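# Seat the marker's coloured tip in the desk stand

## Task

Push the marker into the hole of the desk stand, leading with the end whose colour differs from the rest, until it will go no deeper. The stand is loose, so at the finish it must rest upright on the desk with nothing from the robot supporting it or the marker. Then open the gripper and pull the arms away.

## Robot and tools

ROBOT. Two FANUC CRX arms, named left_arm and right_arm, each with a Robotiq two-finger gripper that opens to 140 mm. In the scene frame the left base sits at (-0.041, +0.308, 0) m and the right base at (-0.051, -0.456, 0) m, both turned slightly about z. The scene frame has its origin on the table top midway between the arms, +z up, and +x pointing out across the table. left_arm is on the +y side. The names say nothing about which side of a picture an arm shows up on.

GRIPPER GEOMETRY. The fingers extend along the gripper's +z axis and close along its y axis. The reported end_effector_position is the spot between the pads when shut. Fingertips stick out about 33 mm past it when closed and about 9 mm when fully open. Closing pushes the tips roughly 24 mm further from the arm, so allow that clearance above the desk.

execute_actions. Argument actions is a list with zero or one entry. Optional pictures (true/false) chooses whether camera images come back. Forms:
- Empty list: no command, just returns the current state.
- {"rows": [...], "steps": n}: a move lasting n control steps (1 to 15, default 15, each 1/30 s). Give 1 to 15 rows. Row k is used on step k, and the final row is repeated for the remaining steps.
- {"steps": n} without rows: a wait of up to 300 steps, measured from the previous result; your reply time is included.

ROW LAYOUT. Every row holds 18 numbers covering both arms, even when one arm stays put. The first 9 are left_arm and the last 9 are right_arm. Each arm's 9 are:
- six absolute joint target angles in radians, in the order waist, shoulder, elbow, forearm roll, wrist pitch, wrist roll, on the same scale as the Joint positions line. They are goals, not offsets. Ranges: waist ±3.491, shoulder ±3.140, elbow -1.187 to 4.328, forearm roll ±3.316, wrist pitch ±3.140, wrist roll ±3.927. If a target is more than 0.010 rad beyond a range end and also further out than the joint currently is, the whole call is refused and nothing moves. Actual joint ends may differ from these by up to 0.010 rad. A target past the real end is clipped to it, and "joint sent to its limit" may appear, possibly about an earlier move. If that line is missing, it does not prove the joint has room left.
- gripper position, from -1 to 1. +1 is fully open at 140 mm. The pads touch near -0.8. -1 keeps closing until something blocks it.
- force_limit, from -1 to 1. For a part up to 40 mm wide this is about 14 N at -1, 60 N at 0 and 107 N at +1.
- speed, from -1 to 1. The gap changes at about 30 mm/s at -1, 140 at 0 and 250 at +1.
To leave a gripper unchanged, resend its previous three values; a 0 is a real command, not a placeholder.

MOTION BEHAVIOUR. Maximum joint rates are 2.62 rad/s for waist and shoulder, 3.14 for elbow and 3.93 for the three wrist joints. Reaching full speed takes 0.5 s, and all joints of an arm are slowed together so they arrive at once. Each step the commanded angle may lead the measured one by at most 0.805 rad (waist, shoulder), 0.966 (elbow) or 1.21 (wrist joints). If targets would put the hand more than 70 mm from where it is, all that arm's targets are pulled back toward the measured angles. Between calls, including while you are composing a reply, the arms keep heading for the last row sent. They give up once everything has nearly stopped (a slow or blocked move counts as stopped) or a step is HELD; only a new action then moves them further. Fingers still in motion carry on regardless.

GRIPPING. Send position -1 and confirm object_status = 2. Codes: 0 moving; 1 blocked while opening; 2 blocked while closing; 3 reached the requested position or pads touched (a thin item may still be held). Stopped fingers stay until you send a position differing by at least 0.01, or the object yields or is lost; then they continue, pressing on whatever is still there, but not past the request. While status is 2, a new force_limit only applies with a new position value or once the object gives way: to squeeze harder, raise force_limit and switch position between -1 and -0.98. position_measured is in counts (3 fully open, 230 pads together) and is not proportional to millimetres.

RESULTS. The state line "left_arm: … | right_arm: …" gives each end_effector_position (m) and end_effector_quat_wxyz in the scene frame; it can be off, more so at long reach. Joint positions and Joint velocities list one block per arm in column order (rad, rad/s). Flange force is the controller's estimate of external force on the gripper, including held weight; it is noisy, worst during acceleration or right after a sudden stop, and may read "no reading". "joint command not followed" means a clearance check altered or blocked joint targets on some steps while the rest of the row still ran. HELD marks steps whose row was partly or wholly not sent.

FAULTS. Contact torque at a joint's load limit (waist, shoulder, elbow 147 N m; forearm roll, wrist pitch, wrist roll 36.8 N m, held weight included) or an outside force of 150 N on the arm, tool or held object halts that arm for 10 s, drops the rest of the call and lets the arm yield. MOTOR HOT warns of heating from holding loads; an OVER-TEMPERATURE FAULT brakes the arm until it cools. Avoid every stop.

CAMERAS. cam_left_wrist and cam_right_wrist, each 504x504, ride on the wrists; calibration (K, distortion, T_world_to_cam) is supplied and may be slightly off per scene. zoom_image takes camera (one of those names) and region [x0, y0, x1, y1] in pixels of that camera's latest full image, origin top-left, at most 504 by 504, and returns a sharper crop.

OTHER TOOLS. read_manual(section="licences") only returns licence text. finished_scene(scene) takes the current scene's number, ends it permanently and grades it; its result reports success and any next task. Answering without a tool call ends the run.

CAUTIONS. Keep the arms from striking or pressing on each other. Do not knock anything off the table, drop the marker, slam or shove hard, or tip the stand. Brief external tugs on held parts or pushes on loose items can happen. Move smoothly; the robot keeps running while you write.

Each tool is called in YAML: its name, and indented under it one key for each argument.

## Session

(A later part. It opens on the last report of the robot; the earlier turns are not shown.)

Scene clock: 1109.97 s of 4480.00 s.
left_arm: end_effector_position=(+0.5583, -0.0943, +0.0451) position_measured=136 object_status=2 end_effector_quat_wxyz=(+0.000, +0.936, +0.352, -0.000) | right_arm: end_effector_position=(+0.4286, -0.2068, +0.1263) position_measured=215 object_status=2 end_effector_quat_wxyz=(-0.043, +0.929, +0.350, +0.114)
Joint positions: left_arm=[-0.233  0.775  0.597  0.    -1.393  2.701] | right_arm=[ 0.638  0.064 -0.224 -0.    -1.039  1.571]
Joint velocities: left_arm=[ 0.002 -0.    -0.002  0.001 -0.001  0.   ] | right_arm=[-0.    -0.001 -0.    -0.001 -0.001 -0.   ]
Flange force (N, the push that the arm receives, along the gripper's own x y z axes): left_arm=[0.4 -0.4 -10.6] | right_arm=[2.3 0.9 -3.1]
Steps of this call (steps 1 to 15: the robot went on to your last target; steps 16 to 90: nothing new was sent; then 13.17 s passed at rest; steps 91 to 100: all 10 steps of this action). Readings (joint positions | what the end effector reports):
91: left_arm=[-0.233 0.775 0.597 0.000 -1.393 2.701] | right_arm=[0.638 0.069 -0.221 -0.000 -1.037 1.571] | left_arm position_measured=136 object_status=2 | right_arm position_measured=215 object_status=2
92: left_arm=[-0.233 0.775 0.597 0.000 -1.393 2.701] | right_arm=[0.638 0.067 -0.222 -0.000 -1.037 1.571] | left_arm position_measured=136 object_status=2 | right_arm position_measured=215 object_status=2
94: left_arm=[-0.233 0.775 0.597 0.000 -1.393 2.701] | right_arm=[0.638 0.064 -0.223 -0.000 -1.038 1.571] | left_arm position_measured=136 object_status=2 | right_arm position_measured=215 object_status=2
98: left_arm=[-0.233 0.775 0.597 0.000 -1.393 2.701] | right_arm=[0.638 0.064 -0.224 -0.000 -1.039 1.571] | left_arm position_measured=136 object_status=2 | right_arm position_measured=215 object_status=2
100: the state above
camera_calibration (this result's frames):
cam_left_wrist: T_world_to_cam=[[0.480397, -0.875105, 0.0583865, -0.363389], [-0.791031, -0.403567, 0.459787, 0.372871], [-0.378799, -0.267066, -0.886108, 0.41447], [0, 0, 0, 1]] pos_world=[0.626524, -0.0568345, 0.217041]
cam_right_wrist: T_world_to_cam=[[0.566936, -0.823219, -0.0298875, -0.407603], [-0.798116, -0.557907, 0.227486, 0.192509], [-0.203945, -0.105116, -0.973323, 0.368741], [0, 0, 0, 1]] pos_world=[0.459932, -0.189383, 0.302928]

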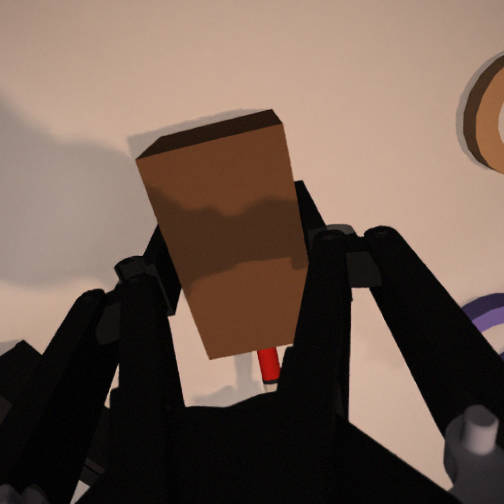

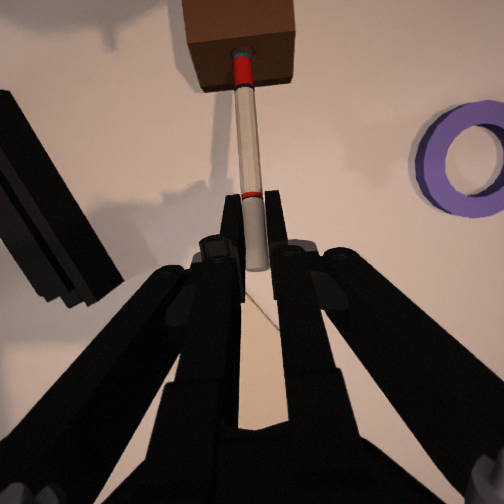

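execute_actions:
  actions:
    - {"rows": [[-0.2332, 0.77535, 0.5973, 0.0, -1.39275, 2.7008, -1, 0.3, -0.7, 0.6372, 0.06298, -0.21495, 0.0, -1.04852, 1.571, -1, 0.2, -0.6]], "steps": 10}

zoom_image:
  camera: "cam_right_wrist"
  region: [180, 0, 300, 110]

Scene clock: 1159.90 s of 4480.00 s.
left_arm: end_effector_position=(+0.5583, -0.0943, +0.0451) position_measured=136 object_status=2 end_effector_quat_wxyz=(-0.000, +0.936, +0.352, -0.000) | right_arm: end_effector_position=(+0.4294, -0.2065, +0.1304) position_measured=215 object_status=2 end_effector_quat_wxyz=(-0.043, +0.929, +0.350, +0.114)
Joint positions: left_arm=[-0.233  0.775  0.597 -0.    -1.393  2.701] | right_arm=[ 0.637  0.063 -0.215  0.    -1.049  1.571]
Joint velocities: left_arm=[-0.001 -0.001  0.001  0.001  0.001  0.   ] | right_arm=[-0.  0.  0. -0. -0. -0.]
Flange force (N, the push that the arm receives, along the gripper's own x y z axes): left_arm=[-0.6 -2.5 -9.0] | right_arm=[1.7 1.4 -3.0]
Steps of this call (steps 1 to 15: the robot went on to your last target; steps 16 to 90: nothing new was sent; then 46.60 s passed at rest; steps 91 to 100: all 10 steps of this action). Readings (joint positions | what the end effector reports):
91: left_arm=[-0.233 0.775 0.597 -0.000 -1.393 2.701] | right_arm=[0.638 0.064 -0.224 0.000 -1.039 1.571] | left_arm position_measured=136 object_status=2 | right_arm position_measured=215 object_status=2
92: left_arm=[-0.233 0.775 0.597 -0.000 -1.393 2.701] | right_arm=[0.638 0.064 -0.222 0.000 -1.042 1.571] | left_arm position_measured=136 object_status=2 | right_arm position_measured=215 object_status=2
94: left_arm=[-0.233 0.775 0.597 -0.000 -1.393 2.701] | right_arm=[0.638 0.063 -0.215 0.000 -1.048 1.571] | left_arm position_measured=136 object_status=2 | right_arm position_measured=215 object_status=2
98: left_arm=[-0.233 0.775 0.597 -0.000 -1.393 2.701] | right_arm=[0.637 0.063 -0.215 0.000 -1.049 1.571] | left_arm position_measured=136 object_status=2 | right_arm position_measured=215 object_status=2
100: the state above
camera_calibration (this result's frames):
cam_left_wrist: T_world_to_cam=[[0.48039, -0.875111, 0.0583568, -0.363371], [-0.79104, -0.40358, 0.45976, 0.372884], [-0.37879, -0.267027, -0.886124, 0.414474], [0, 0, 0, 1]] pos_world=[0.626524, -0.0568263, 0.217044]
cam_right_wrist: T_world_to_cam=[[0.566538, -0.823501, -0.0296832, -0.40766], [-0.798434, -0.55749, 0.227394, 0.192587], [-0.203807, -0.105127, -0.97335, 0.372881], [0, 0, 0, 1]] pos_world=[0.460719, -0.189143, 0.307051]

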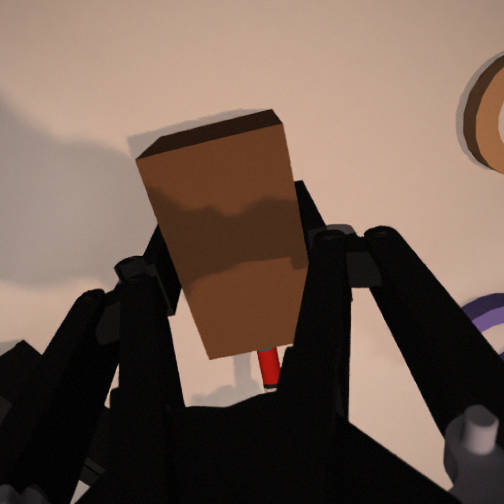

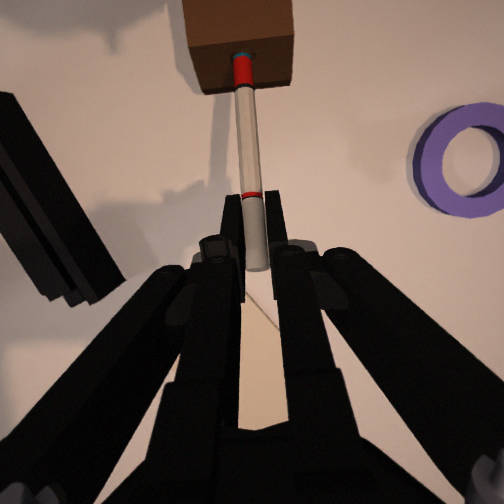

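Region (180, 0, 300, 110) of cam_right_wrist's 504x504 image, scaled by 4.200, with more detail than that image has; it fills the top 462 rows of this view, and the rest is white.

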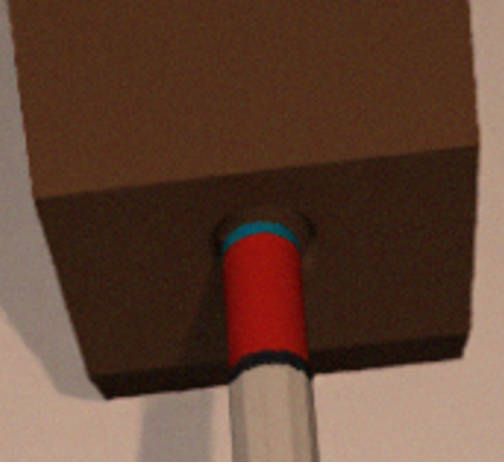

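execute_actions:
  actions:
    - {"rows": [[-0.2332, 0.77535, 0.5973, 0.0, -1.39275, 2.7008, -1, 0.3, -0.7, 0.6372, 0.06502, -0.21602, 0.0, -1.04541, 1.571, -1, 0.2, -0.6],[-0.2332, 0.77535, 0.5973, 0.0, -1.39275, 2.7008, -1, 0.3, -0.7, 0.6372, 0.06502, -0.21602, 0.0, -1.04541, 1.571, -1, 0.2, -0.6],[-0.2332, 0.77535, 0.5973, 0.0, -1.39275, 2.7008, -1, 0.3, -0.7, 0.6372, 0.06502, -0.21602, 0.0, -1.04541, 1.571, -1, 0.2, -0.6],[-0.2332, 0.77535, 0.5973, 0.0, -1.39275, 2.7008, -1, 0.3, -0.7, 0.6372, 0.06749, -0.21448, 0.0, -1.04449, 1.571, -1, 0.2, -0.6],[-0.2332, 0.77535, 0.5973, 0.0, -1.39275, 2.7008, -1, 0.3, -0.7, 0.6372, 0.06749, -0.21448, 0.0, -1.04449, 1.571, -1, 0.2, -0.6],[-0.2332, 0.77535, 0.5973, 0.0, -1.39275, 2.7008, -1, 0.3, -0.7, 0.6372, 0.06749, -0.21448, 0.0, -1.04449, 1.571, -1, 0.2, -0.6],[-0.2332, 0.77535, 0.5973, 0.0, -1.39275, 2.7008, -1, 0.3, -0.7, 0.6372, 0.0692, -0.21337, 0.0, -1.04388, 1.571, -1, 0.2, -0.6]], "steps": 12}
  pictures: false

Scene clock: 1183.73 s of 4480.00 s.
left_arm: end_effector_position=(+0.5583, -0.0943, +0.0451) position_measured=136 object_status=2 end_effector_quat_wxyz=(-0.000, +0.936, +0.352, -0.000) | right_arm: end_effector_position=(+0.4309, -0.2052, +0.1282) position_measured=215 object_status=2 end_effector_quat_wxyz=(-0.043, +0.929, +0.350, +0.114)
Joint positions: left_arm=[-0.233  0.775  0.597 -0.    -1.393  2.701] | right_arm=[ 0.637  0.069 -0.213 -0.    -1.044  1.571]
Joint velocities: left_arm=[ 0. -0. -0.  0. -0. -0.] | right_arm=[-0.    -0.001  0.     0.     0.    -0.   ]
Flange force (N, the push that the arm receives, along the gripper's own x y z axes): left_arm=[-0.8 -1.8 -9.5] | right_arm=[1.7 0.5 -3.1]
Steps of this call (steps 1 to 15: the robot went on to your last target; steps 16 to 90: nothing new was sent; then 20.43 s passed at rest; steps 91 to 102: all 12 steps of this action). Readings (joint positions | what the end effector reports):
91: left_arm=[-0.233 0.775 0.597 -0.000 -1.393 2.701] | right_arm=[0.637 0.063 -0.215 -0.000 -1.049 1.571] | left_arm position_measured=136 object_status=2 | right_arm position_measured=215 object_status=2
92: left_arm=[-0.233 0.775 0.597 -0.000 -1.393 2.701] | right_arm=[0.637 0.064 -0.215 -0.000 -1.048 1.571] | left_arm position_measured=136 object_status=2 | right_arm position_measured=215 object_status=2
94: left_arm=[-0.233 0.775 0.597 -0.000 -1.393 2.701] | right_arm=[0.637 0.065 -0.216 -0.000 -1.046 1.571] | left_arm position_measured=136 object_status=2 | right_arm position_measured=215 object_status=2
98: left_arm=[-0.233 0.775 0.597 -0.000 -1.393 2.701] | right_arm=[0.637 0.068 -0.214 -0.000 -1.044 1.571] | left_arm position_measured=136 object_status=2 | right_arm position_measured=215 object_status=2
102: the state above

execute_actions:
  actions:
    - {"rows": [[-0.2332, 0.77535, 0.5973, 0.0, -1.39275, 2.7008, -1, 0.3, -0.7, 0.6372, 0.07043, -0.21258, 0.0, -1.04344, 1.571, -1, 0.2, -0.6],[-0.2332, 0.77535, 0.5973, 0.0, -1.39275, 2.7008, -1, 0.3, -0.7, 0.6372, 0.07043, -0.21258, 0.0, -1.04344, 1.571, -1, 0.2, -0.6],[-0.2332, 0.77535, 0.5973, 0.0, -1.39275, 2.7008, -1, 0.3, -0.7, 0.6372, 0.07043, -0.21258, 0.0, -1.04344, 1.571, -1, 0.2, -0.6],[-0.2332, 0.77535, 0.5973, 0.0, -1.39275, 2.7008, -1, 0.3, -0.7, 0.6372, 0.07166, -0.21179, 0.0, -1.0430, 1.571, -1, 0.2, -0.6]], "steps": 9}
  pictures: false

Scene clock: 1195.70 s of 4480.00 s.
left_arm: end_effector_position=(+0.5583, -0.0943, +0.0451) position_measured=136 object_status=2 end_effector_quat_wxyz=(-0.000, +0.936, +0.352, -0.000) | right_arm: end_effector_position=(+0.4316, -0.2046, +0.1278) position_measured=215 object_status=2 end_effector_quat_wxyz=(-0.043, +0.929, +0.350, +0.114)
Joint positions: left_arm=[-0.233  0.775  0.597 -0.    -1.393  2.701] | right_arm=[ 0.637  0.072 -0.212  0.    -1.043  1.571]
Joint velocities: left_arm=[ 0.001  0.001  0.002 -0.001 -0.     0.   ] | right_arm=[-0.     0.     0.    -0.001  0.    -0.   ]
Flange force (N, the push that the arm receives, along the gripper's own x y z axes): left_arm=[2.0 3.8 -10.8] | right_arm=[0.7 0.2 -2.3]
Steps of this call (steps 1 to 15: the robot went on to your last target; steps 16 to 90: nothing new was sent; then 8.67 s passed at rest; steps 91 to 99: all 9 steps of this action). Readings (joint positions | what the end effector reports):
91: left_arm=[-0.233 0.775 0.597 -0.000 -1.393 2.701] | right_arm=[0.637 0.069 -0.213 0.000 -1.044 1.571] | left_arm position_measured=136 object_status=2 | right_arm position_measured=215 object_status=2
92: left_arm=[-0.233 0.775 0.597 -0.000 -1.393 2.701] | right_arm=[0.637 0.070 -0.213 0.000 -1.044 1.571] | left_arm position_measured=136 object_status=2 | right_arm position_measured=215 object_status=2
94: left_arm=[-0.233 0.775 0.597 -0.000 -1.393 2.701] | right_arm=[0.637 0.070 -0.213 0.000 -1.043 1.571] | left_arm position_measured=136 object_status=2 | right_arm position_measured=215 object_status=2
98: left_arm=[-0.233 0.775 0.597 -0.000 -1.393 2.701] | right_arm=[0.637 0.072 -0.212 0.000 -1.043 1.571] | left_arm position_measured=136 object_status=2 | right_arm position_measured=215 object_status=2
99: the state above

execute_actions:
  actions:
    - {"rows": [[-0.2332, 0.77535, 0.5973, 0.0, -1.39275, 2.7008, -1, 0.3, -0.7, 0.6372, 0.07289, -0.21100, 0.0, -1.04256, 1.571, -1, 0.2, -0.6],[-0.2332, 0.77535, 0.5973, 0.0, -1.39275, 2.7008, -1, 0.3, -0.7, 0.6372, 0.07289, -0.21100, 0.0, -1.04256, 1.571, -1, 0.2, -0.6],[-0.2332, 0.77535, 0.5973, 0.0, -1.39275, 2.7008, -1, 0.3, -0.7, 0.6372, 0.07289, -0.21100, 0.0, -1.04256, 1.571, -1, 0.2, -0.6],[-0.2332, 0.77535, 0.5973, 0.0, -1.39275, 2.7008, -1, 0.3, -0.7, 0.6372, 0.07412, -0.21020, 0.0, -1.04212, 1.571, -1, 0.2, -0.6]], "steps": 9}
  pictures: false

Scene clock: 1226.90 s of 4480.00 s.
left_arm: end_effector_position=(+0.5583, -0.0943, +0.0451) position_measured=136 object_status=2 end_effector_quat_wxyz=(-0.000, +0.936, +0.352, -0.000) | right_arm: end_effector_position=(+0.4323, -0.2040, +0.1273) position_measured=215 object_status=2 end_effector_quat_wxyz=(-0.043, +0.929, +0.350, +0.114)
Joint positions: left_arm=[-0.233  0.775  0.597 -0.    -1.393  2.701] | right_arm=[ 0.637  0.074 -0.21   0.    -1.042  1.571]
Joint velocities: left_arm=[-0.     0.002  0.001 -0.002 -0.    -0.001] | right_arm=[-0.     0.001  0.    -0.001  0.     0.   ]
Flange force (N, the push that the arm receives, along the gripper's own x y z axes): left_arm=[-1.2 -4.2 -8.2] | right_arm=[2.9 1.2 -2.4]
Steps of this call (steps 1 to 15: the robot went on to your last target; steps 16 to 90: nothing new was sent; then 27.90 s passed at rest; steps 91 to 99: all 9 steps of this action). Readings (joint positions | what the end effector reports):
91: left_arm=[-0.233 0.775 0.597 -0.000 -1.393 2.701] | right_arm=[0.637 0.072 -0.212 0.000 -1.043 1.571] | left_arm position_measured=136 object_status=2 | right_arm position_measured=215 object_status=2
92: left_arm=[-0.233 0.775 0.597 -0.000 -1.393 2.701] | right_arm=[0.637 0.072 -0.211 0.000 -1.043 1.571] | left_arm position_measured=136 object_status=2 | right_arm position_measured=215 object_status=2
94: left_arm=[-0.233 0.775 0.597 -0.000 -1.393 2.701] | right_arm=[0.637 0.073 -0.211 0.000 -1.043 1.571] | left_arm position_measured=136 object_status=2 | right_arm position_measured=215 object_status=2
98: left_arm=[-0.233 0.775 0.597 -0.000 -1.393 2.701] | right_arm=[0.637 0.074 -0.210 0.000 -1.042 1.571] | left_arm position_measured=136 object_status=2 | right_arm position_measured=215 object_status=2
99: the state above

execute_actions:
  actions:
    - {"rows": [[-0.2332, 0.77535, 0.5973, 0.0, -1.39275, 2.7008, -1, 0.3, -0.7, 0.6372, 0.07683, -0.20845, 0.0, -1.04116, 1.571, -1, 0.2, -0.6],[-0.2332, 0.77535, 0.5973, 0.0, -1.39275, 2.7008, -1, 0.3, -0.7, 0.6372, 0.07683, -0.20845, 0.0, -1.04116, 1.571, -1, 0.2, -0.6],[-0.2332, 0.77535, 0.5973, 0.0, -1.39275, 2.7008, -1, 0.3, -0.7, 0.6372, 0.07683, -0.20845, 0.0, -1.04116, 1.571, -1, 0.2, -0.6],[-0.2332, 0.77535, 0.5973, 0.0, -1.39275, 2.7008, -1, 0.3, -0.7, 0.6372, 0.07954, -0.20670, 0.0, -1.04020, 1.571, -1, 0.2, -0.6],[-0.2332, 0.77535, 0.5973, 0.0, -1.39275, 2.7008, -1, 0.3, -0.7, 0.6372, 0.07954, -0.20670, 0.0, -1.04020, 1.571, -1, 0.2, -0.6],[-0.2332, 0.77535, 0.5973, 0.0, -1.39275, 2.7008, -1, 0.3, -0.7, 0.6372, 0.07954, -0.20670, 0.0, -1.04020, 1.571, -1, 0.2, -0.6],[-0.2332, 0.77535, 0.5973, 0.0, -1.39275, 2.7008, -1, 0.3, -0.7, 0.6372, 0.08225, -0.20495, 0.0, -1.03924, 1.571, -1, 0.2, -0.6]], "steps": 12}

Scene clock: 1242.83 s of 4480.00 s.
left_arm: end_effector_position=(+0.5583, -0.0943, +0.0451) position_measured=136 object_status=2 end_effector_quat_wxyz=(-0.000, +0.936, +0.352, -0.000) | right_arm: end_effector_position=(+0.4345, -0.2020, +0.1259) position_measured=215 object_status=2 end_effector_quat_wxyz=(-0.043, +0.929, +0.350, +0.114)
Joint positions: left_arm=[-0.233  0.775  0.597 -0.    -1.393  2.701] | right_arm=[ 0.637  0.082 -0.205 -0.    -1.039  1.571]
Joint velocities: left_arm=[-0.001  0.001  0.    -0.001  0.001 -0.001] | right_arm=[ 0.  0.  0.  0.  0. -0.]
Flange force (N, the push that the arm receives, along the gripper's own x y z axes): left_arm=[0.4 -1.7 -9.4] | right_arm=[1.1 0.1 -2.7]
Steps of this call (steps 1 to 15: the robot went on to your last target; steps 16 to 90: nothing new was sent; then 12.53 s passed at rest; steps 91 to 102: all 12 steps of this action). Readings (joint positions | what the end effector reports):
91: left_arm=[-0.233 0.775 0.597 -0.000 -1.393 2.701] | right_arm=[0.637 0.074 -0.210 -0.000 -1.042 1.571] | left_arm position_measured=136 object_status=2 | right_arm position_measured=215 object_status=2
92: left_arm=[-0.233 0.775 0.597 -0.000 -1.393 2.701] | right_arm=[0.637 0.075 -0.209 -0.000 -1.042 1.571] | left_arm position_measured=136 object_status=2 | right_arm position_measured=215 object_status=2
94: left_arm=[-0.233 0.775 0.597 -0.000 -1.393 2.701] | right_arm=[0.637 0.077 -0.208 -0.000 -1.041 1.571] | left_arm position_measured=136 object_status=2 | right_arm position_measured=215 object_status=2
98: left_arm=[-0.233 0.775 0.597 -0.000 -1.393 2.701] | right_arm=[0.637 0.081 -0.206 -0.000 -1.040 1.571] | left_arm position_measured=136 object_status=2 | right_arm position_measured=215 object_status=2
102: the state above
camera_calibration (this result's frames):
cam_left_wrist: T_world_to_cam=[[0.480375, -0.875119, 0.0583592, -0.36337], [-0.791048, -0.403566, 0.459758, 0.37288], [-0.378792, -0.267021, -0.886124, 0.414473], [0, 0, 0, 1]] pos_world=[0.626518, -0.0568373, 0.217046]
cam_right_wrist: T_world_to_cam=[[0.566472, -0.82354, -0.0298444, -0.406912], [-0.798425, -0.557442, 0.227544, 0.200127], [-0.204028, -0.105069, -0.97331, 0.370108], [0, 0, 0, 1]] pos_world=[0.465803, -0.184662, 0.302548]

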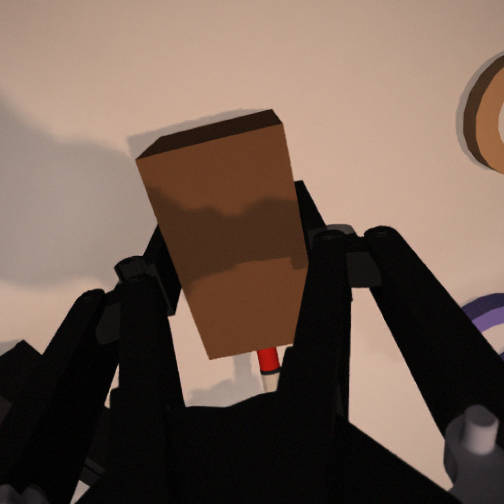

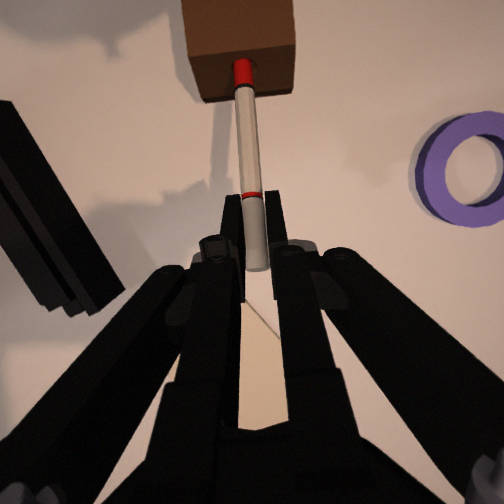

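execute_actions:
  actions:
    - {"rows": [[-0.2332, 0.77535, 0.5973, 0.0, -1.39275, 2.7008, -1, 0.3, -0.7, 0.6372, 0.08838, -0.20091, 0.0, -1.03716, 1.571, -1, 0.2, -0.6],[-0.2332, 0.77535, 0.5973, 0.0, -1.39275, 2.7008, -1, 0.3, -0.7, 0.6372, 0.08838, -0.20091, 0.0, -1.03716, 1.571, -1, 0.2, -0.6],[-0.2332, 0.77535, 0.5973, 0.0, -1.39275, 2.7008, -1, 0.3, -0.7, 0.6372, 0.08838, -0.20091, 0.0, -1.03716, 1.571, -1, 0.2, -0.6],[-0.2332, 0.77535, 0.5973, 0.0, -1.39275, 2.7008, -1, 0.3, -0.7, 0.6372, 0.09450, -0.19687, 0.0, -1.03507, 1.571, -1, 0.2, -0.6],[-0.2332, 0.77535, 0.5973, 0.0, -1.39275, 2.7008, -1, 0.3, -0.7, 0.6372, 0.09450, -0.19687, 0.0, -1.03507, 1.571, -1, 0.2, -0.6],[-0.2332, 0.77535, 0.5973, 0.0, -1.39275, 2.7008, -1, 0.3, -0.7, 0.6372, 0.09450, -0.19687, 0.0, -1.03507, 1.571, -1, 0.2, -0.6],[-0.2332, 0.77535, 0.5973, 0.0, -1.39275, 2.7008, -1, 0.3, -0.7, 0.6372, 0.10063, -0.19284, 0.0, -1.03299, 1.571, -1, 0.2, -0.6],[-0.2332, 0.77535, 0.5973, 0.0, -1.39275, 2.7008, -1, 0.3, -0.7, 0.6372, 0.10063, -0.19284, 0.0, -1.03299, 1.571, -1, 0.2, -0.6],[-0.2332, 0.77535, 0.5973, 0.0, -1.39275, 2.7008, -1, 0.3, -0.7, 0.6372, 0.10063, -0.19284, 0.0, -1.03299, 1.571, -1, 0.2, -0.6],[-0.2332, 0.77535, 0.5973, 0.0, -1.39275, 2.7008, -1, 0.3, -0.7, 0.6372, 0.10675, -0.18880, 0.0, -1.03090, 1.571, -1, 0.2, -0.6]], "steps": 15}
  pictures: false

Scene clock: 1277.20 s of 4480.00 s.
left_arm: end_effector_position=(+0.5583, -0.0943, +0.0451) position_measured=136 object_status=2 end_effector_quat_wxyz=(-0.000, +0.936, +0.352, -0.000) | right_arm: end_effector_position=(+0.4412, -0.1961, +0.1215) position_measured=215 object_status=2 end_effector_quat_wxyz=(-0.043, +0.929, +0.350, +0.114)
Joint positions: left_arm=[-0.233  0.775  0.597 -0.    -1.393  2.701] | right_arm=[ 0.637  0.107 -0.189  0.    -1.031  1.571]
Joint velocities: left_arm=[ 0.002 -0.001  0.    -0.001  0.001 -0.   ] | right_arm=[-0.     0.     0.    -0.001  0.    -0.   ]
Flange force (N, the push that the arm receives, along the gripper's own x y z axes): left_arm=[0.1 -0.6 -10.1] | right_arm=[2.4 0.9 -2.3]
Steps of this call (steps 1 to 15: the robot went on to your last target; steps 16 to 90: nothing new was sent; then 30.87 s passed at rest; steps 91 to 105: all 15 steps of this action). Readings (joint positions | what the end effector reports):
91: left_arm=[-0.233 0.775 0.597 -0.000 -1.393 2.701] | right_arm=[0.637 0.082 -0.205 0.000 -1.039 1.571] | left_arm position_measured=136 object_status=2 | right_arm position_measured=215 object_status=2
92: left_arm=[-0.233 0.775 0.597 -0.000 -1.393 2.701] | right_arm=[0.637 0.084 -0.203 0.000 -1.038 1.571] | left_arm position_measured=136 object_status=2 | right_arm position_measured=215 object_status=2
94: left_arm=[-0.233 0.775 0.597 -0.000 -1.393 2.701] | right_arm=[0.637 0.088 -0.201 0.000 -1.037 1.571] | left_arm position_measured=136 object_status=2 | right_arm position_measured=215 object_status=2
98: left_arm=[-0.233 0.775 0.597 -0.000 -1.393 2.701] | right_arm=[0.637 0.097 -0.195 0.000 -1.034 1.571] | left_arm position_measured=136 object_status=2 | right_arm position_measured=215 object_status=2
105: the state above

execute_actions:
  actions:
    - {"rows": [[-0.2332, 0.77535, 0.5973, 0.0, -1.39275, 2.7008, -1, 0.3, -0.7, 0.6372, 0.11410, -0.18376, 0.0, -1.02859, 1.571, -1, 0.2, -0.6],[-0.2332, 0.77535, 0.5973, 0.0, -1.39275, 2.7008, -1, 0.3, -0.7, 0.6372, 0.11410, -0.18376, 0.0, -1.02859, 1.571, -1, 0.2, -0.6],[-0.2332, 0.77535, 0.5973, 0.0, -1.39275, 2.7008, -1, 0.3, -0.7, 0.6372, 0.11410, -0.18376, 0.0, -1.02859, 1.571, -1, 0.2, -0.6],[-0.2332, 0.77535, 0.5973, 0.0, -1.39275, 2.7008, -1, 0.3, -0.7, 0.6372, 0.12145, -0.17873, 0.0, -1.02628, 1.571, -1, 0.2, -0.6],[-0.2332, 0.77535, 0.5973, 0.0, -1.39275, 2.7008, -1, 0.3, -0.7, 0.6372, 0.12145, -0.17873, 0.0, -1.02628, 1.571, -1, 0.2, -0.6],[-0.2332, 0.77535, 0.5973, 0.0, -1.39275, 2.7008, -1, 0.3, -0.7, 0.6372, 0.12145, -0.17873, 0.0, -1.02628, 1.571, -1, 0.2, -0.6],[-0.2332, 0.77535, 0.5973, 0.0, -1.39275, 2.7008, -1, 0.3, -0.7, 0.6372, 0.12880, -0.17369, 0.0, -1.02396, 1.571, -1, 0.2, -0.6],[-0.2332, 0.77535, 0.5973, 0.0, -1.39275, 2.7008, -1, 0.3, -0.7, 0.6372, 0.12880, -0.17369, 0.0, -1.02396, 1.571, -1, 0.2, -0.6],[-0.2332, 0.77535, 0.5973, 0.0, -1.39275, 2.7008, -1, 0.3, -0.7, 0.6372, 0.12880, -0.17369, 0.0, -1.02396, 1.571, -1, 0.2, -0.6],[-0.2332, 0.77535, 0.5973, 0.0, -1.39275, 2.7008, -1, 0.3, -0.7, 0.6372, 0.13614, -0.16865, 0.0, -1.02165, 1.571, -1, 0.2, -0.6]], "steps": 15}

Scene clock: 1301.97 s of 4480.00 s.
left_arm: end_effector_position=(+0.5583, -0.0942, +0.0451) position_measured=136 object_status=2 end_effector_quat_wxyz=(-0.000, +0.936, +0.352, +0.000) | right_arm: end_effector_position=(+0.4492, -0.1892, +0.1162) position_measured=215 object_status=2 end_effector_quat_wxyz=(-0.043, +0.929, +0.350, +0.114)
Joint positions: left_arm=[-0.233  0.775  0.597 -0.    -1.393  2.701] | right_arm=[ 0.637  0.136 -0.169 -0.    -1.022  1.571]
Joint velocities: left_arm=[ 0.001  0.001  0.     0.    -0.    -0.   ] | right_arm=[-0.     0.002  0.002  0.     0.006  0.   ]
Flange force (N, the push that the arm receives, along the gripper's own x y z axes): left_arm=[18.3 0.4 -7.2] | right_arm=[-62.6 1.7 -56.0]
Steps of this call (steps 1 to 15: the robot went on to your last target; steps 16 to 90: nothing new was sent; then 21.27 s passed at rest; steps 91 to 105: all 15 steps of this action). Readings (joint positions | what the end effector reports):
91: left_arm=[-0.233 0.775 0.597 -0.000 -1.393 2.701] | right_arm=[0.637 0.107 -0.189 -0.000 -1.031 1.571] | left_arm position_measured=136 object_status=2 | right_arm position_measured=215 object_status=2
92: left_arm=[-0.233 0.775 0.597 -0.000 -1.393 2.701] | right_arm=[0.637 0.109 -0.187 -0.000 -1.030 1.571] | left_arm position_measured=136 object_status=2 | right_arm position_measured=215 object_status=2
94: left_arm=[-0.233 0.775 0.597 -0.000 -1.393 2.701] | right_arm=[0.637 0.114 -0.184 -0.000 -1.029 1.571] | left_arm position_measured=136 object_status=2 | right_arm position_measured=215 object_status=2
98: left_arm=[-0.233 0.775 0.597 -0.000 -1.393 2.701] | right_arm=[0.637 0.124 -0.177 -0.000 -1.026 1.571] | left_arm position_measured=136 object_status=2 | right_arm position_measured=215 object_status=2
105: the state above
camera_calibration (this result's frames):
cam_left_wrist: T_world_to_cam=[[0.480304, -0.875174, 0.0581278, -0.363231], [-0.791151, -0.403673, 0.459487, 0.37305], [-0.378666, -0.266682, -0.88628, 0.414455], [0, 0, 0, 1]] pos_world=[0.626541, -0.0567725, 0.217025]
cam_right_wrist: T_world_to_cam=[[0.566368, -0.823614, -0.0297958, -0.404933], [-0.798397, -0.557277, 0.228044, 0.22117], [-0.204425, -0.105368, -0.973195, 0.365128], [0, 0, 0, 1]] pos_world=[0.480564, -0.171783, 0.292839]

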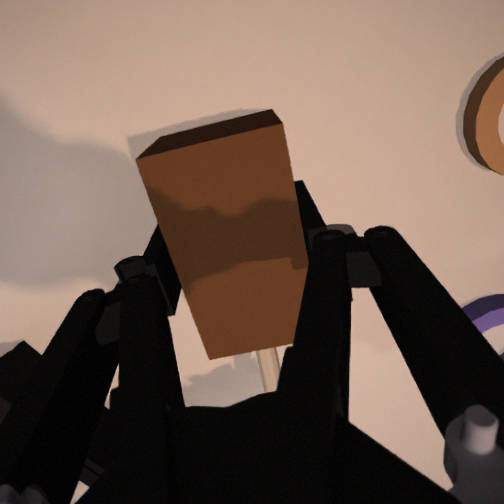

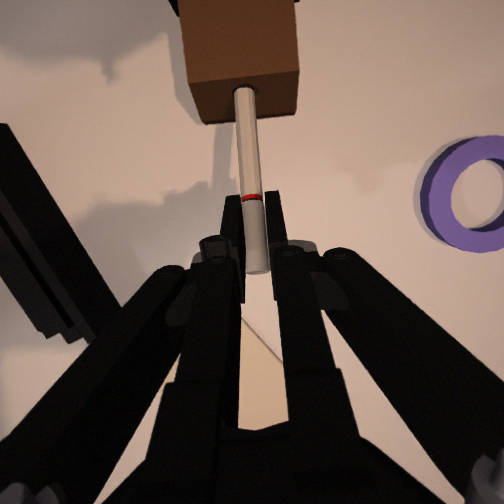

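execute_actions:
  actions:
    - {"rows": [[-0.2332, 0.77535, 0.5973, 0.0, -1.39275, 2.7008, -1, 0.3, -0.7, 0.6372, 0.13320, -0.17067, 0.0, -1.02258, 1.571, -1, 0.2, -0.6]], "steps": 10}

zoom_image:
  camera: "cam_right_wrist"
  region: [180, 30, 310, 140]

Scene clock: 1308.63 s of 4480.00 s.
left_arm: end_effector_position=(+0.5583, -0.0943, +0.0451) position_measured=136 object_status=2 end_effector_quat_wxyz=(+0.000, +0.936, +0.352, -0.000) | right_arm: end_effector_position=(+0.4485, -0.1897, +0.1168) position_measured=216 object_status=2 end_effector_quat_wxyz=(-0.043, +0.929, +0.350, +0.114)
Joint positions: left_arm=[-0.233  0.775  0.597  0.    -1.393  2.701] | right_arm=[ 0.637  0.133 -0.171  0.    -1.023  1.571]
Joint velocities: left_arm=[ 0.002 -0.     0.001 -0.001 -0.     0.   ] | right_arm=[-0.    -0.    -0.    -0.001 -0.001 -0.   ]
Flange force (N, the push that the arm receives, along the gripper's own x y z axes): left_arm=[18.9 -1.6 -7.1] | right_arm=[-24.7 2.4 -23.7]
Steps of this call (steps 1 to 15: the robot went on to your last target; steps 16 to 90: nothing new was sent; then 3.33 s passed at rest; steps 91 to 100: all 10 steps of this action). Readings (joint positions | what the end effector reports):
91: left_arm=[-0.233 0.775 0.597 0.000 -1.393 2.701] | right_arm=[0.637 0.136 -0.169 0.000 -1.022 1.571] | left_arm position_measured=136 object_status=2 | right_arm position_measured=215 object_status=2
92: left_arm=[-0.233 0.775 0.597 0.000 -1.393 2.701] | right_arm=[0.637 0.135 -0.170 0.000 -1.022 1.571] | left_arm position_measured=136 object_status=2 | right_arm position_measured=215 object_status=2
94: left_arm=[-0.233 0.775 0.597 0.000 -1.393 2.701] | right_arm=[0.637 0.134 -0.170 0.000 -1.022 1.571] | left_arm position_measured=136 object_status=2 | right_arm position_measured=215 object_status=2
98: left_arm=[-0.233 0.775 0.597 0.000 -1.393 2.701] | right_arm=[0.637 0.133 -0.171 0.000 -1.022 1.571] | left_arm position_measured=136 object_status=2 | right_arm position_measured=216 object_status=2
100: the state above
camera_calibration (this result's frames):
cam_left_wrist: T_world_to_cam=[[0.480381, -0.875115, 0.0583853, -0.363383], [-0.791043, -0.403556, 0.459776, 0.372866], [-0.378795, -0.267053, -0.886114, 0.414476], [0, 0, 0, 1]] pos_world=[0.626516, -0.0568426, 0.217054]
cam_right_wrist: T_world_to_cam=[[0.566515, -0.823512, -0.0298146, -0.404987], [-0.798408, -0.557482, 0.227503, 0.220301], [-0.203972, -0.10508, -0.973321, 0.365386], [0, 0, 0, 1]] pos_world=[0.47985, -0.172303, 0.293444]

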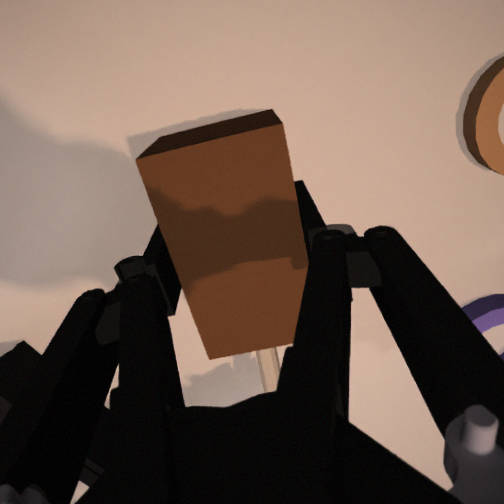

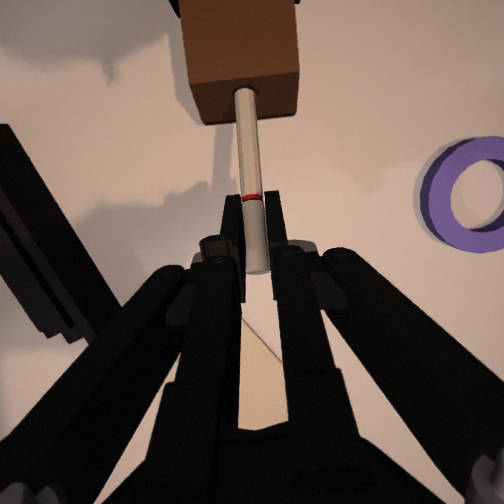

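Region (180, 30, 310, 140) of cam_right_wrist's 504x504 image, scaled by 3.877, with more detail than that image has; it fills the top 426 rows of this view, and the rest is white.

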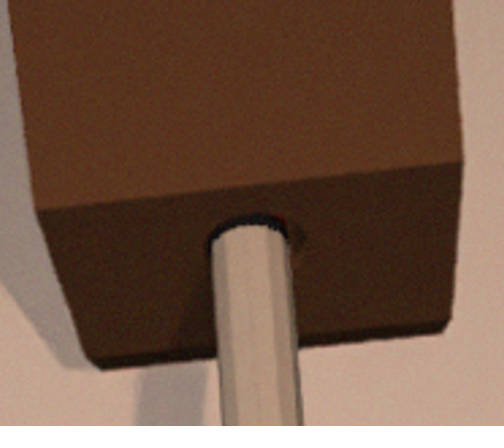

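execute_actions:
  actions:
    - {"rows": [[-0.2332, 0.77535, 0.5973, 0.0, -1.39275, 2.7008, -1, 0.3, -0.7, 0.6372, 0.13002, -0.17285, 0.0, -1.02358, 1.571, -1, 0.2, -0.6],[-0.2332, 0.77535, 0.5973, 0.0, -1.39275, 2.7008, -1, 0.3, -0.7, 0.6372, 0.13002, -0.17285, 0.0, -1.02358, 1.571, -1, 0.2, -0.6],[-0.2332, 0.77535, 0.5973, 0.0, -1.39275, 2.7008, -1, 0.3, -0.7, 0.6372, 0.13002, -0.17285, 0.0, -1.02358, 1.571, -1, 0.2, -0.6],[-0.2332, 0.77535, 0.5973, 0.0, -1.39275, 2.7008, -1, 0.3, -0.7, 0.6372, 0.13002, -0.17285, 0.0, -1.02358, 1.571, -1, 0.2, -0.6],[-0.2332, 0.77535, 0.5973, 0.0, -1.39275, 2.7008, -1, 0.3, -0.7, 0.6364, 0.13002, -0.17285, 0.0, -1.02358, 1.571, -1, 0.2, -0.6]], "steps": 12}

zoom_image:
  camera: "cam_right_wrist"
  region: [200, 50, 290, 130]

Scene clock: 1348.13 s of 4480.00 s.
left_arm: end_effector_position=(+0.5583, -0.0943, +0.0451) position_measured=136 object_status=2 end_effector_quat_wxyz=(+0.000, +0.936, +0.352, -0.000) | right_arm: end_effector_position=(+0.4479, -0.1909, +0.1173) position_measured=216 object_status=2 end_effector_quat_wxyz=(-0.043, +0.929, +0.350, +0.114)
Joint positions: left_arm=[-0.233  0.775  0.597  0.    -1.393  2.701] | right_arm=[ 0.636  0.13  -0.173 -0.    -1.024  1.571]
Joint velocities: left_arm=[ 0.     0.002  0.    -0.001  0.001 -0.   ] | right_arm=[-0. -0. -0. -0. -0. -0.]
Flange force (N, the push that the arm receives, along the gripper's own x y z axes): left_arm=[7.0 1.1 -6.5] | right_arm=[2.7 0.8 -2.3]
Steps of this call (steps 1 to 15: the robot went on to your last target; steps 16 to 90: nothing new was sent; then 36.10 s passed at rest; steps 91 to 102: all 12 steps of this action). Readings (joint positions | what the end effector reports):
91: left_arm=[-0.233 0.775 0.597 -0.000 -1.393 2.701] | right_arm=[0.637 0.133 -0.171 0.000 -1.023 1.571] | left_arm position_measured=136 object_status=2 | right_arm position_measured=216 object_status=2
92: left_arm=[-0.233 0.775 0.597 -0.000 -1.393 2.701] | right_arm=[0.637 0.132 -0.172 -0.000 -1.023 1.571] | left_arm position_measured=136 object_status=2 | right_arm position_measured=216 object_status=2
94: left_arm=[-0.233 0.775 0.597 -0.000 -1.393 2.701] | right_arm=[0.637 0.130 -0.173 -0.000 -1.023 1.571] | left_arm position_measured=136 object_status=2 | right_arm position_measured=216 object_status=2
98: left_arm=[-0.233 0.775 0.597 0.000 -1.393 2.701] | right_arm=[0.636 0.130 -0.173 -0.000 -1.024 1.571] | left_arm position_measured=136 object_status=2 | right_arm position_measured=216 object_status=2
102: the state above
camera_calibration (this result's frames):
cam_left_wrist: T_world_to_cam=[[0.480382, -0.875114, 0.0583894, -0.363385], [-0.791041, -0.403554, 0.459781, 0.372862], [-0.378797, -0.267059, -0.886111, 0.414476], [0, 0, 0, 1]] pos_world=[0.626516, -0.0568438, 0.217055]
cam_right_wrist: T_world_to_cam=[[0.565803, -0.823999, -0.0298623, -0.405335], [-0.798871, -0.556795, 0.227563, 0.219287], [-0.204139, -0.1049, -0.973305, 0.365784], [0, 0, 0, 1]] pos_world=[0.479193, -0.173527, 0.294014]

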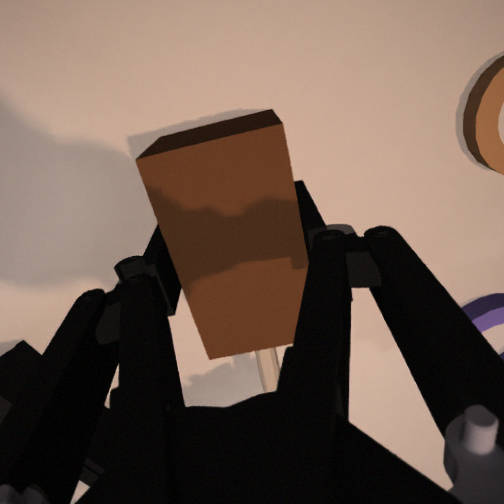

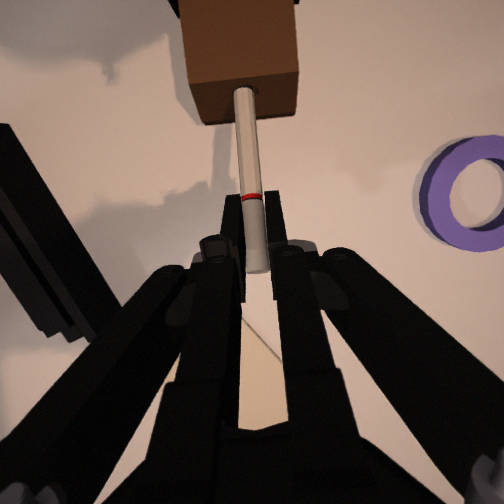

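Region (200, 50, 290, 130) of cam_right_wrist's 504x504 image, scaled by 5.600, with more detail than that image has.

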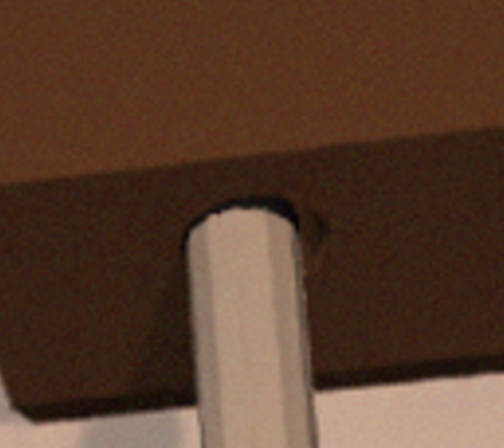

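execute_actions:
  actions:
    - {"rows": [[-0.2332, 0.77535, 0.5973, 0.0, -1.39275, 2.7008, -1, 0.3, -0.7, 0.6364, 0.13222, -0.17134, 0.0, -1.02288, 1.571, -1, 0.2, -0.6]], "steps": 10}
  pictures: false

Scene clock: 1356.63 s of 4480.00 s.
left_arm: end_effector_position=(+0.5583, -0.0943, +0.0451) position_measured=136 object_status=2 end_effector_quat_wxyz=(-0.000, +0.936, +0.352, +0.000) | right_arm: end_effector_position=(+0.4485, -0.1904, +0.1169) position_measured=216 object_status=2 end_effector_quat_wxyz=(-0.043, +0.929, +0.350, +0.114)
Joint positions: left_arm=[-0.233  0.775  0.597 -0.    -1.393  2.701] | right_arm=[ 0.636  0.132 -0.171  0.    -1.023  1.571]
Joint velocities: left_arm=[-0.    -0.001 -0.001 -0.001 -0.001 -0.001] | right_arm=[ 0.     0.001  0.    -0.     0.001  0.   ]
Flange force (N, the push that the arm receives, along the gripper's own x y z axes): left_arm=[7.8 -1.0 -5.8] | right_arm=[-18.1 1.0 -18.7]
Steps of this call (steps 1 to 15: the robot went on to your last target; steps 16 to 90: nothing new was sent; then 5.17 s passed at rest; steps 91 to 100: all 10 steps of this action). Readings (joint positions | what the end effector reports):
91: left_arm=[-0.233 0.775 0.597 -0.000 -1.393 2.701] | right_arm=[0.636 0.130 -0.173 0.000 -1.024 1.571] | left_arm position_measured=136 object_status=2 | right_arm position_measured=216 object_status=2
92: left_arm=[-0.233 0.775 0.597 0.000 -1.393 2.701] | right_arm=[0.636 0.131 -0.173 0.000 -1.024 1.571] | left_arm position_measured=136 object_status=2 | right_arm position_measured=216 object_status=2
94: left_arm=[-0.233 0.775 0.597 -0.000 -1.393 2.701] | right_arm=[0.636 0.132 -0.172 0.000 -1.024 1.571] | left_arm position_measured=136 object_status=2 | right_arm position_measured=216 object_status=2
98: left_arm=[-0.233 0.775 0.597 -0.000 -1.393 2.701] | right_arm=[0.636 0.132 -0.171 0.000 -1.023 1.571] | left_arm position_measured=136 object_status=2 | right_arm position_measured=216 object_status=2
100: the state above

execute_actions:
  actions:
    - {"rows": [[-0.2332, 0.77535, 0.5973, 0.0, -1.39275, 2.7008, -1, 0.3, -0.7, 0.6364, 0.13140, -0.17190, 0.0, -1.02314, 1.571, -1, 0.2, -0.6],[-0.2332, 0.77535, 0.5973, 0.0, -1.39275, 2.7008, -1, 0.3, -0.7, 0.6364, 0.13140, -0.17190, 0.0, -1.02314, 1.571, -1, 0.2, -0.6],[-0.2332, 0.77535, 0.5973, 0.0, -1.39275, 2.7008, -1, 0.3, -0.7, 0.6364, 0.13140, -0.17190, 0.0, -1.02314, 1.571, -1, 0.2, -0.6],[-0.2332, 0.77535, 0.5973, 0.0, -1.39275, 2.7008, -1, 0.3, -0.7, 0.6364, 0.13140, -0.17190, 0.0, -1.02314, 1.571, -1, 0.2, -0.6],[-0.2332, 0.77535, 0.5973, 0.0, -1.39275, 2.7008, -1, 0.3, -0.7, 0.6364, 0.13140, -0.17190, 0.0, -1.02314, 1.571, -0.2, 0.2, -0.6]], "steps": 15}
  pictures: false

execute_actions:
  actions:
    - {"steps": 20}

Scene clock: 1372.67 s of 4480.00 s.
left_arm: end_effector_position=(+0.5583, -0.0943, +0.0451) position_measured=136 object_status=2 end_effector_quat_wxyz=(+0.000, +0.936, +0.352, -0.000) | right_arm: end_effector_position=(+0.4482, -0.1905, +0.1171) position_measured=178 object_status=0 end_effector_quat_wxyz=(-0.043, +0.929, +0.350, +0.114)
Joint positions: left_arm=[-0.233  0.775  0.597  0.    -1.393  2.701] | right_arm=[ 0.636  0.131 -0.172 -0.    -1.023  1.571]
Joint velocities: left_arm=[-0.001  0.001 -0.001  0.001  0.     0.   ] | right_arm=[-0.001  0.001 -0.     0.    -0.002 -0.   ]
Flange force (N, the push that the arm receives, along the gripper's own x y z axes): left_arm=[6.6 0.4 -7.7] | right_arm=[3.4 0.7 -2.6]
Steps of this call (steps 1 to 15: the robot went on to your last target; steps 16 to 90: nothing new was sent; then 12.53 s passed at rest; steps 91 to 105: all 15 steps of this action). Readings (joint positions | what the end effector reports):
91: left_arm=[-0.233 0.775 0.597 0.000 -1.393 2.701] | right_arm=[0.636 0.132 -0.171 -0.000 -1.023 1.571] | left_arm position_measured=136 object_status=2 | right_arm position_measured=216 object_status=2
92: left_arm=[-0.233 0.775 0.597 0.000 -1.393 2.701] | right_arm=[0.636 0.132 -0.171 -0.000 -1.023 1.571] | left_arm position_measured=136 object_status=2 | right_arm position_measured=216 object_status=2
94: left_arm=[-0.233 0.775 0.597 0.000 -1.393 2.701] | right_arm=[0.636 0.132 -0.172 -0.000 -1.023 1.571] | left_arm position_measured=136 object_status=2 | right_arm position_measured=216 object_status=2
98: left_arm=[-0.233 0.775 0.597 0.000 -1.393 2.701] | right_arm=[0.636 0.131 -0.172 -0.000 -1.023 1.571] | left_arm position_measured=136 object_status=2 | right_arm position_measured=206 object_status=0
105: the state above

Scene clock: 1373.33 s of 4480.00 s.
left_arm: end_effector_position=(+0.5583, -0.0943, +0.0451) position_measured=136 object_status=2 end_effector_quat_wxyz=(+0.000, +0.936, +0.352, -0.000) | right_arm: end_effector_position=(+0.4482, -0.1905, +0.1171) position_measured=154 object_status=3 end_effector_quat_wxyz=(-0.043, +0.929, +0.350, +0.114)
Joint positions: left_arm=[-0.233  0.775  0.597  0.    -1.393  2.701] | right_arm=[ 0.636  0.131 -0.172 -0.    -1.023  1.571]
Joint velocities: left_arm=[ 0.001  0.002  0.002 -0.001 -0.    -0.   ] | right_arm=[-0.    -0.001 -0.    -0.001  0.    -0.   ]
Flange force (N, the push that the arm receives, along the gripper's own x y z axes): left_arm=[6.8 0.0 -7.1] | right_arm=[2.8 0.9 -3.1]
Steps of this call (steps 1 to 15: the robot went on to your last target; steps 16 to 20: nothing new was sent). Readings (joint positions | what the end effector reports):
1: left_arm=[-0.233 0.775 0.597 0.000 -1.393 2.701] | right_arm=[0.636 0.131 -0.172 -0.000 -1.023 1.571] | left_arm position_measured=136 object_status=2 | right_arm position_measured=174 object_status=0
2: left_arm=[-0.233 0.775 0.597 0.000 -1.393 2.701] | right_arm=[0.636 0.131 -0.172 -0.000 -1.023 1.571] | left_arm position_measured=136 object_status=2 | right_arm position_measured=170 object_status=0
4: left_arm=[-0.233 0.775 0.597 0.000 -1.393 2.701] | right_arm=[0.636 0.131 -0.172 -0.000 -1.023 1.571] | left_arm position_measured=136 object_status=2 | right_arm position_measured=162 object_status=0
8: left_arm=[-0.233 0.775 0.597 0.000 -1.393 2.701] | right_arm=[0.636 0.131 -0.172 -0.000 -1.023 1.571] | left_arm position_measured=136 object_status=2 | right_arm position_measured=154 object_status=0
20: the state above
All arms were judged still, so your last target was given up. Only a new action makes them travel on or press farther. Fingers that are still opening or closing keep moving.
camera_calibration (this result's frames):
cam_left_wrist: T_world_to_cam=[[0.480381, -0.875115, 0.0583707, -0.363379], [-0.791035, -0.403559, 0.459786, 0.372864], [-0.37881, -0.267046, -0.886109, 0.414473], [0, 0, 0, 1]] pos_world=[0.626516, -0.0568424, 0.217042]
cam_right_wrist: T_world_to_cam=[[0.56585, -0.823967, -0.0298728, -0.40526], [-0.798839, -0.556843, 0.227556, 0.219816], [-0.204133, -0.104899, -0.973307, 0.365651], [0, 0, 0, 1]] pos_world=[0.479555, -0.173161, 0.293764]

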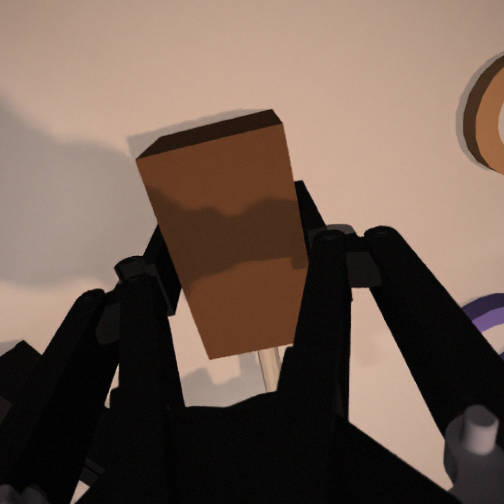

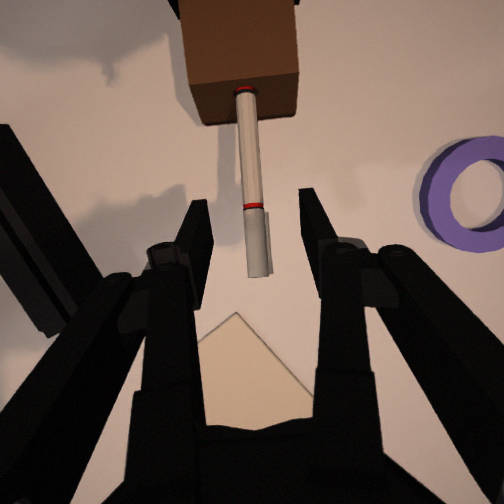

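zoom_image:
  camera: "cam_right_wrist"
  region: [200, 50, 290, 130]

Region (200, 50, 290, 130) of cam_right_wrist's 504x504 image, scaled by 5.600, with more detail than that image has.

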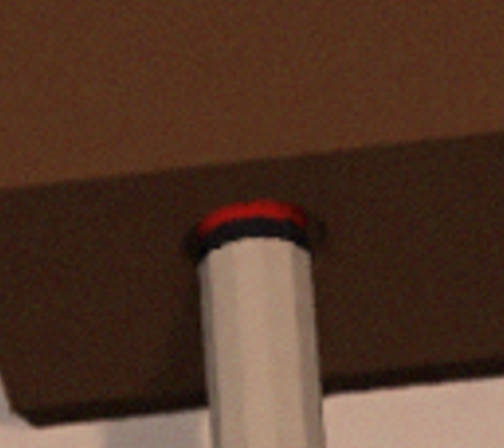

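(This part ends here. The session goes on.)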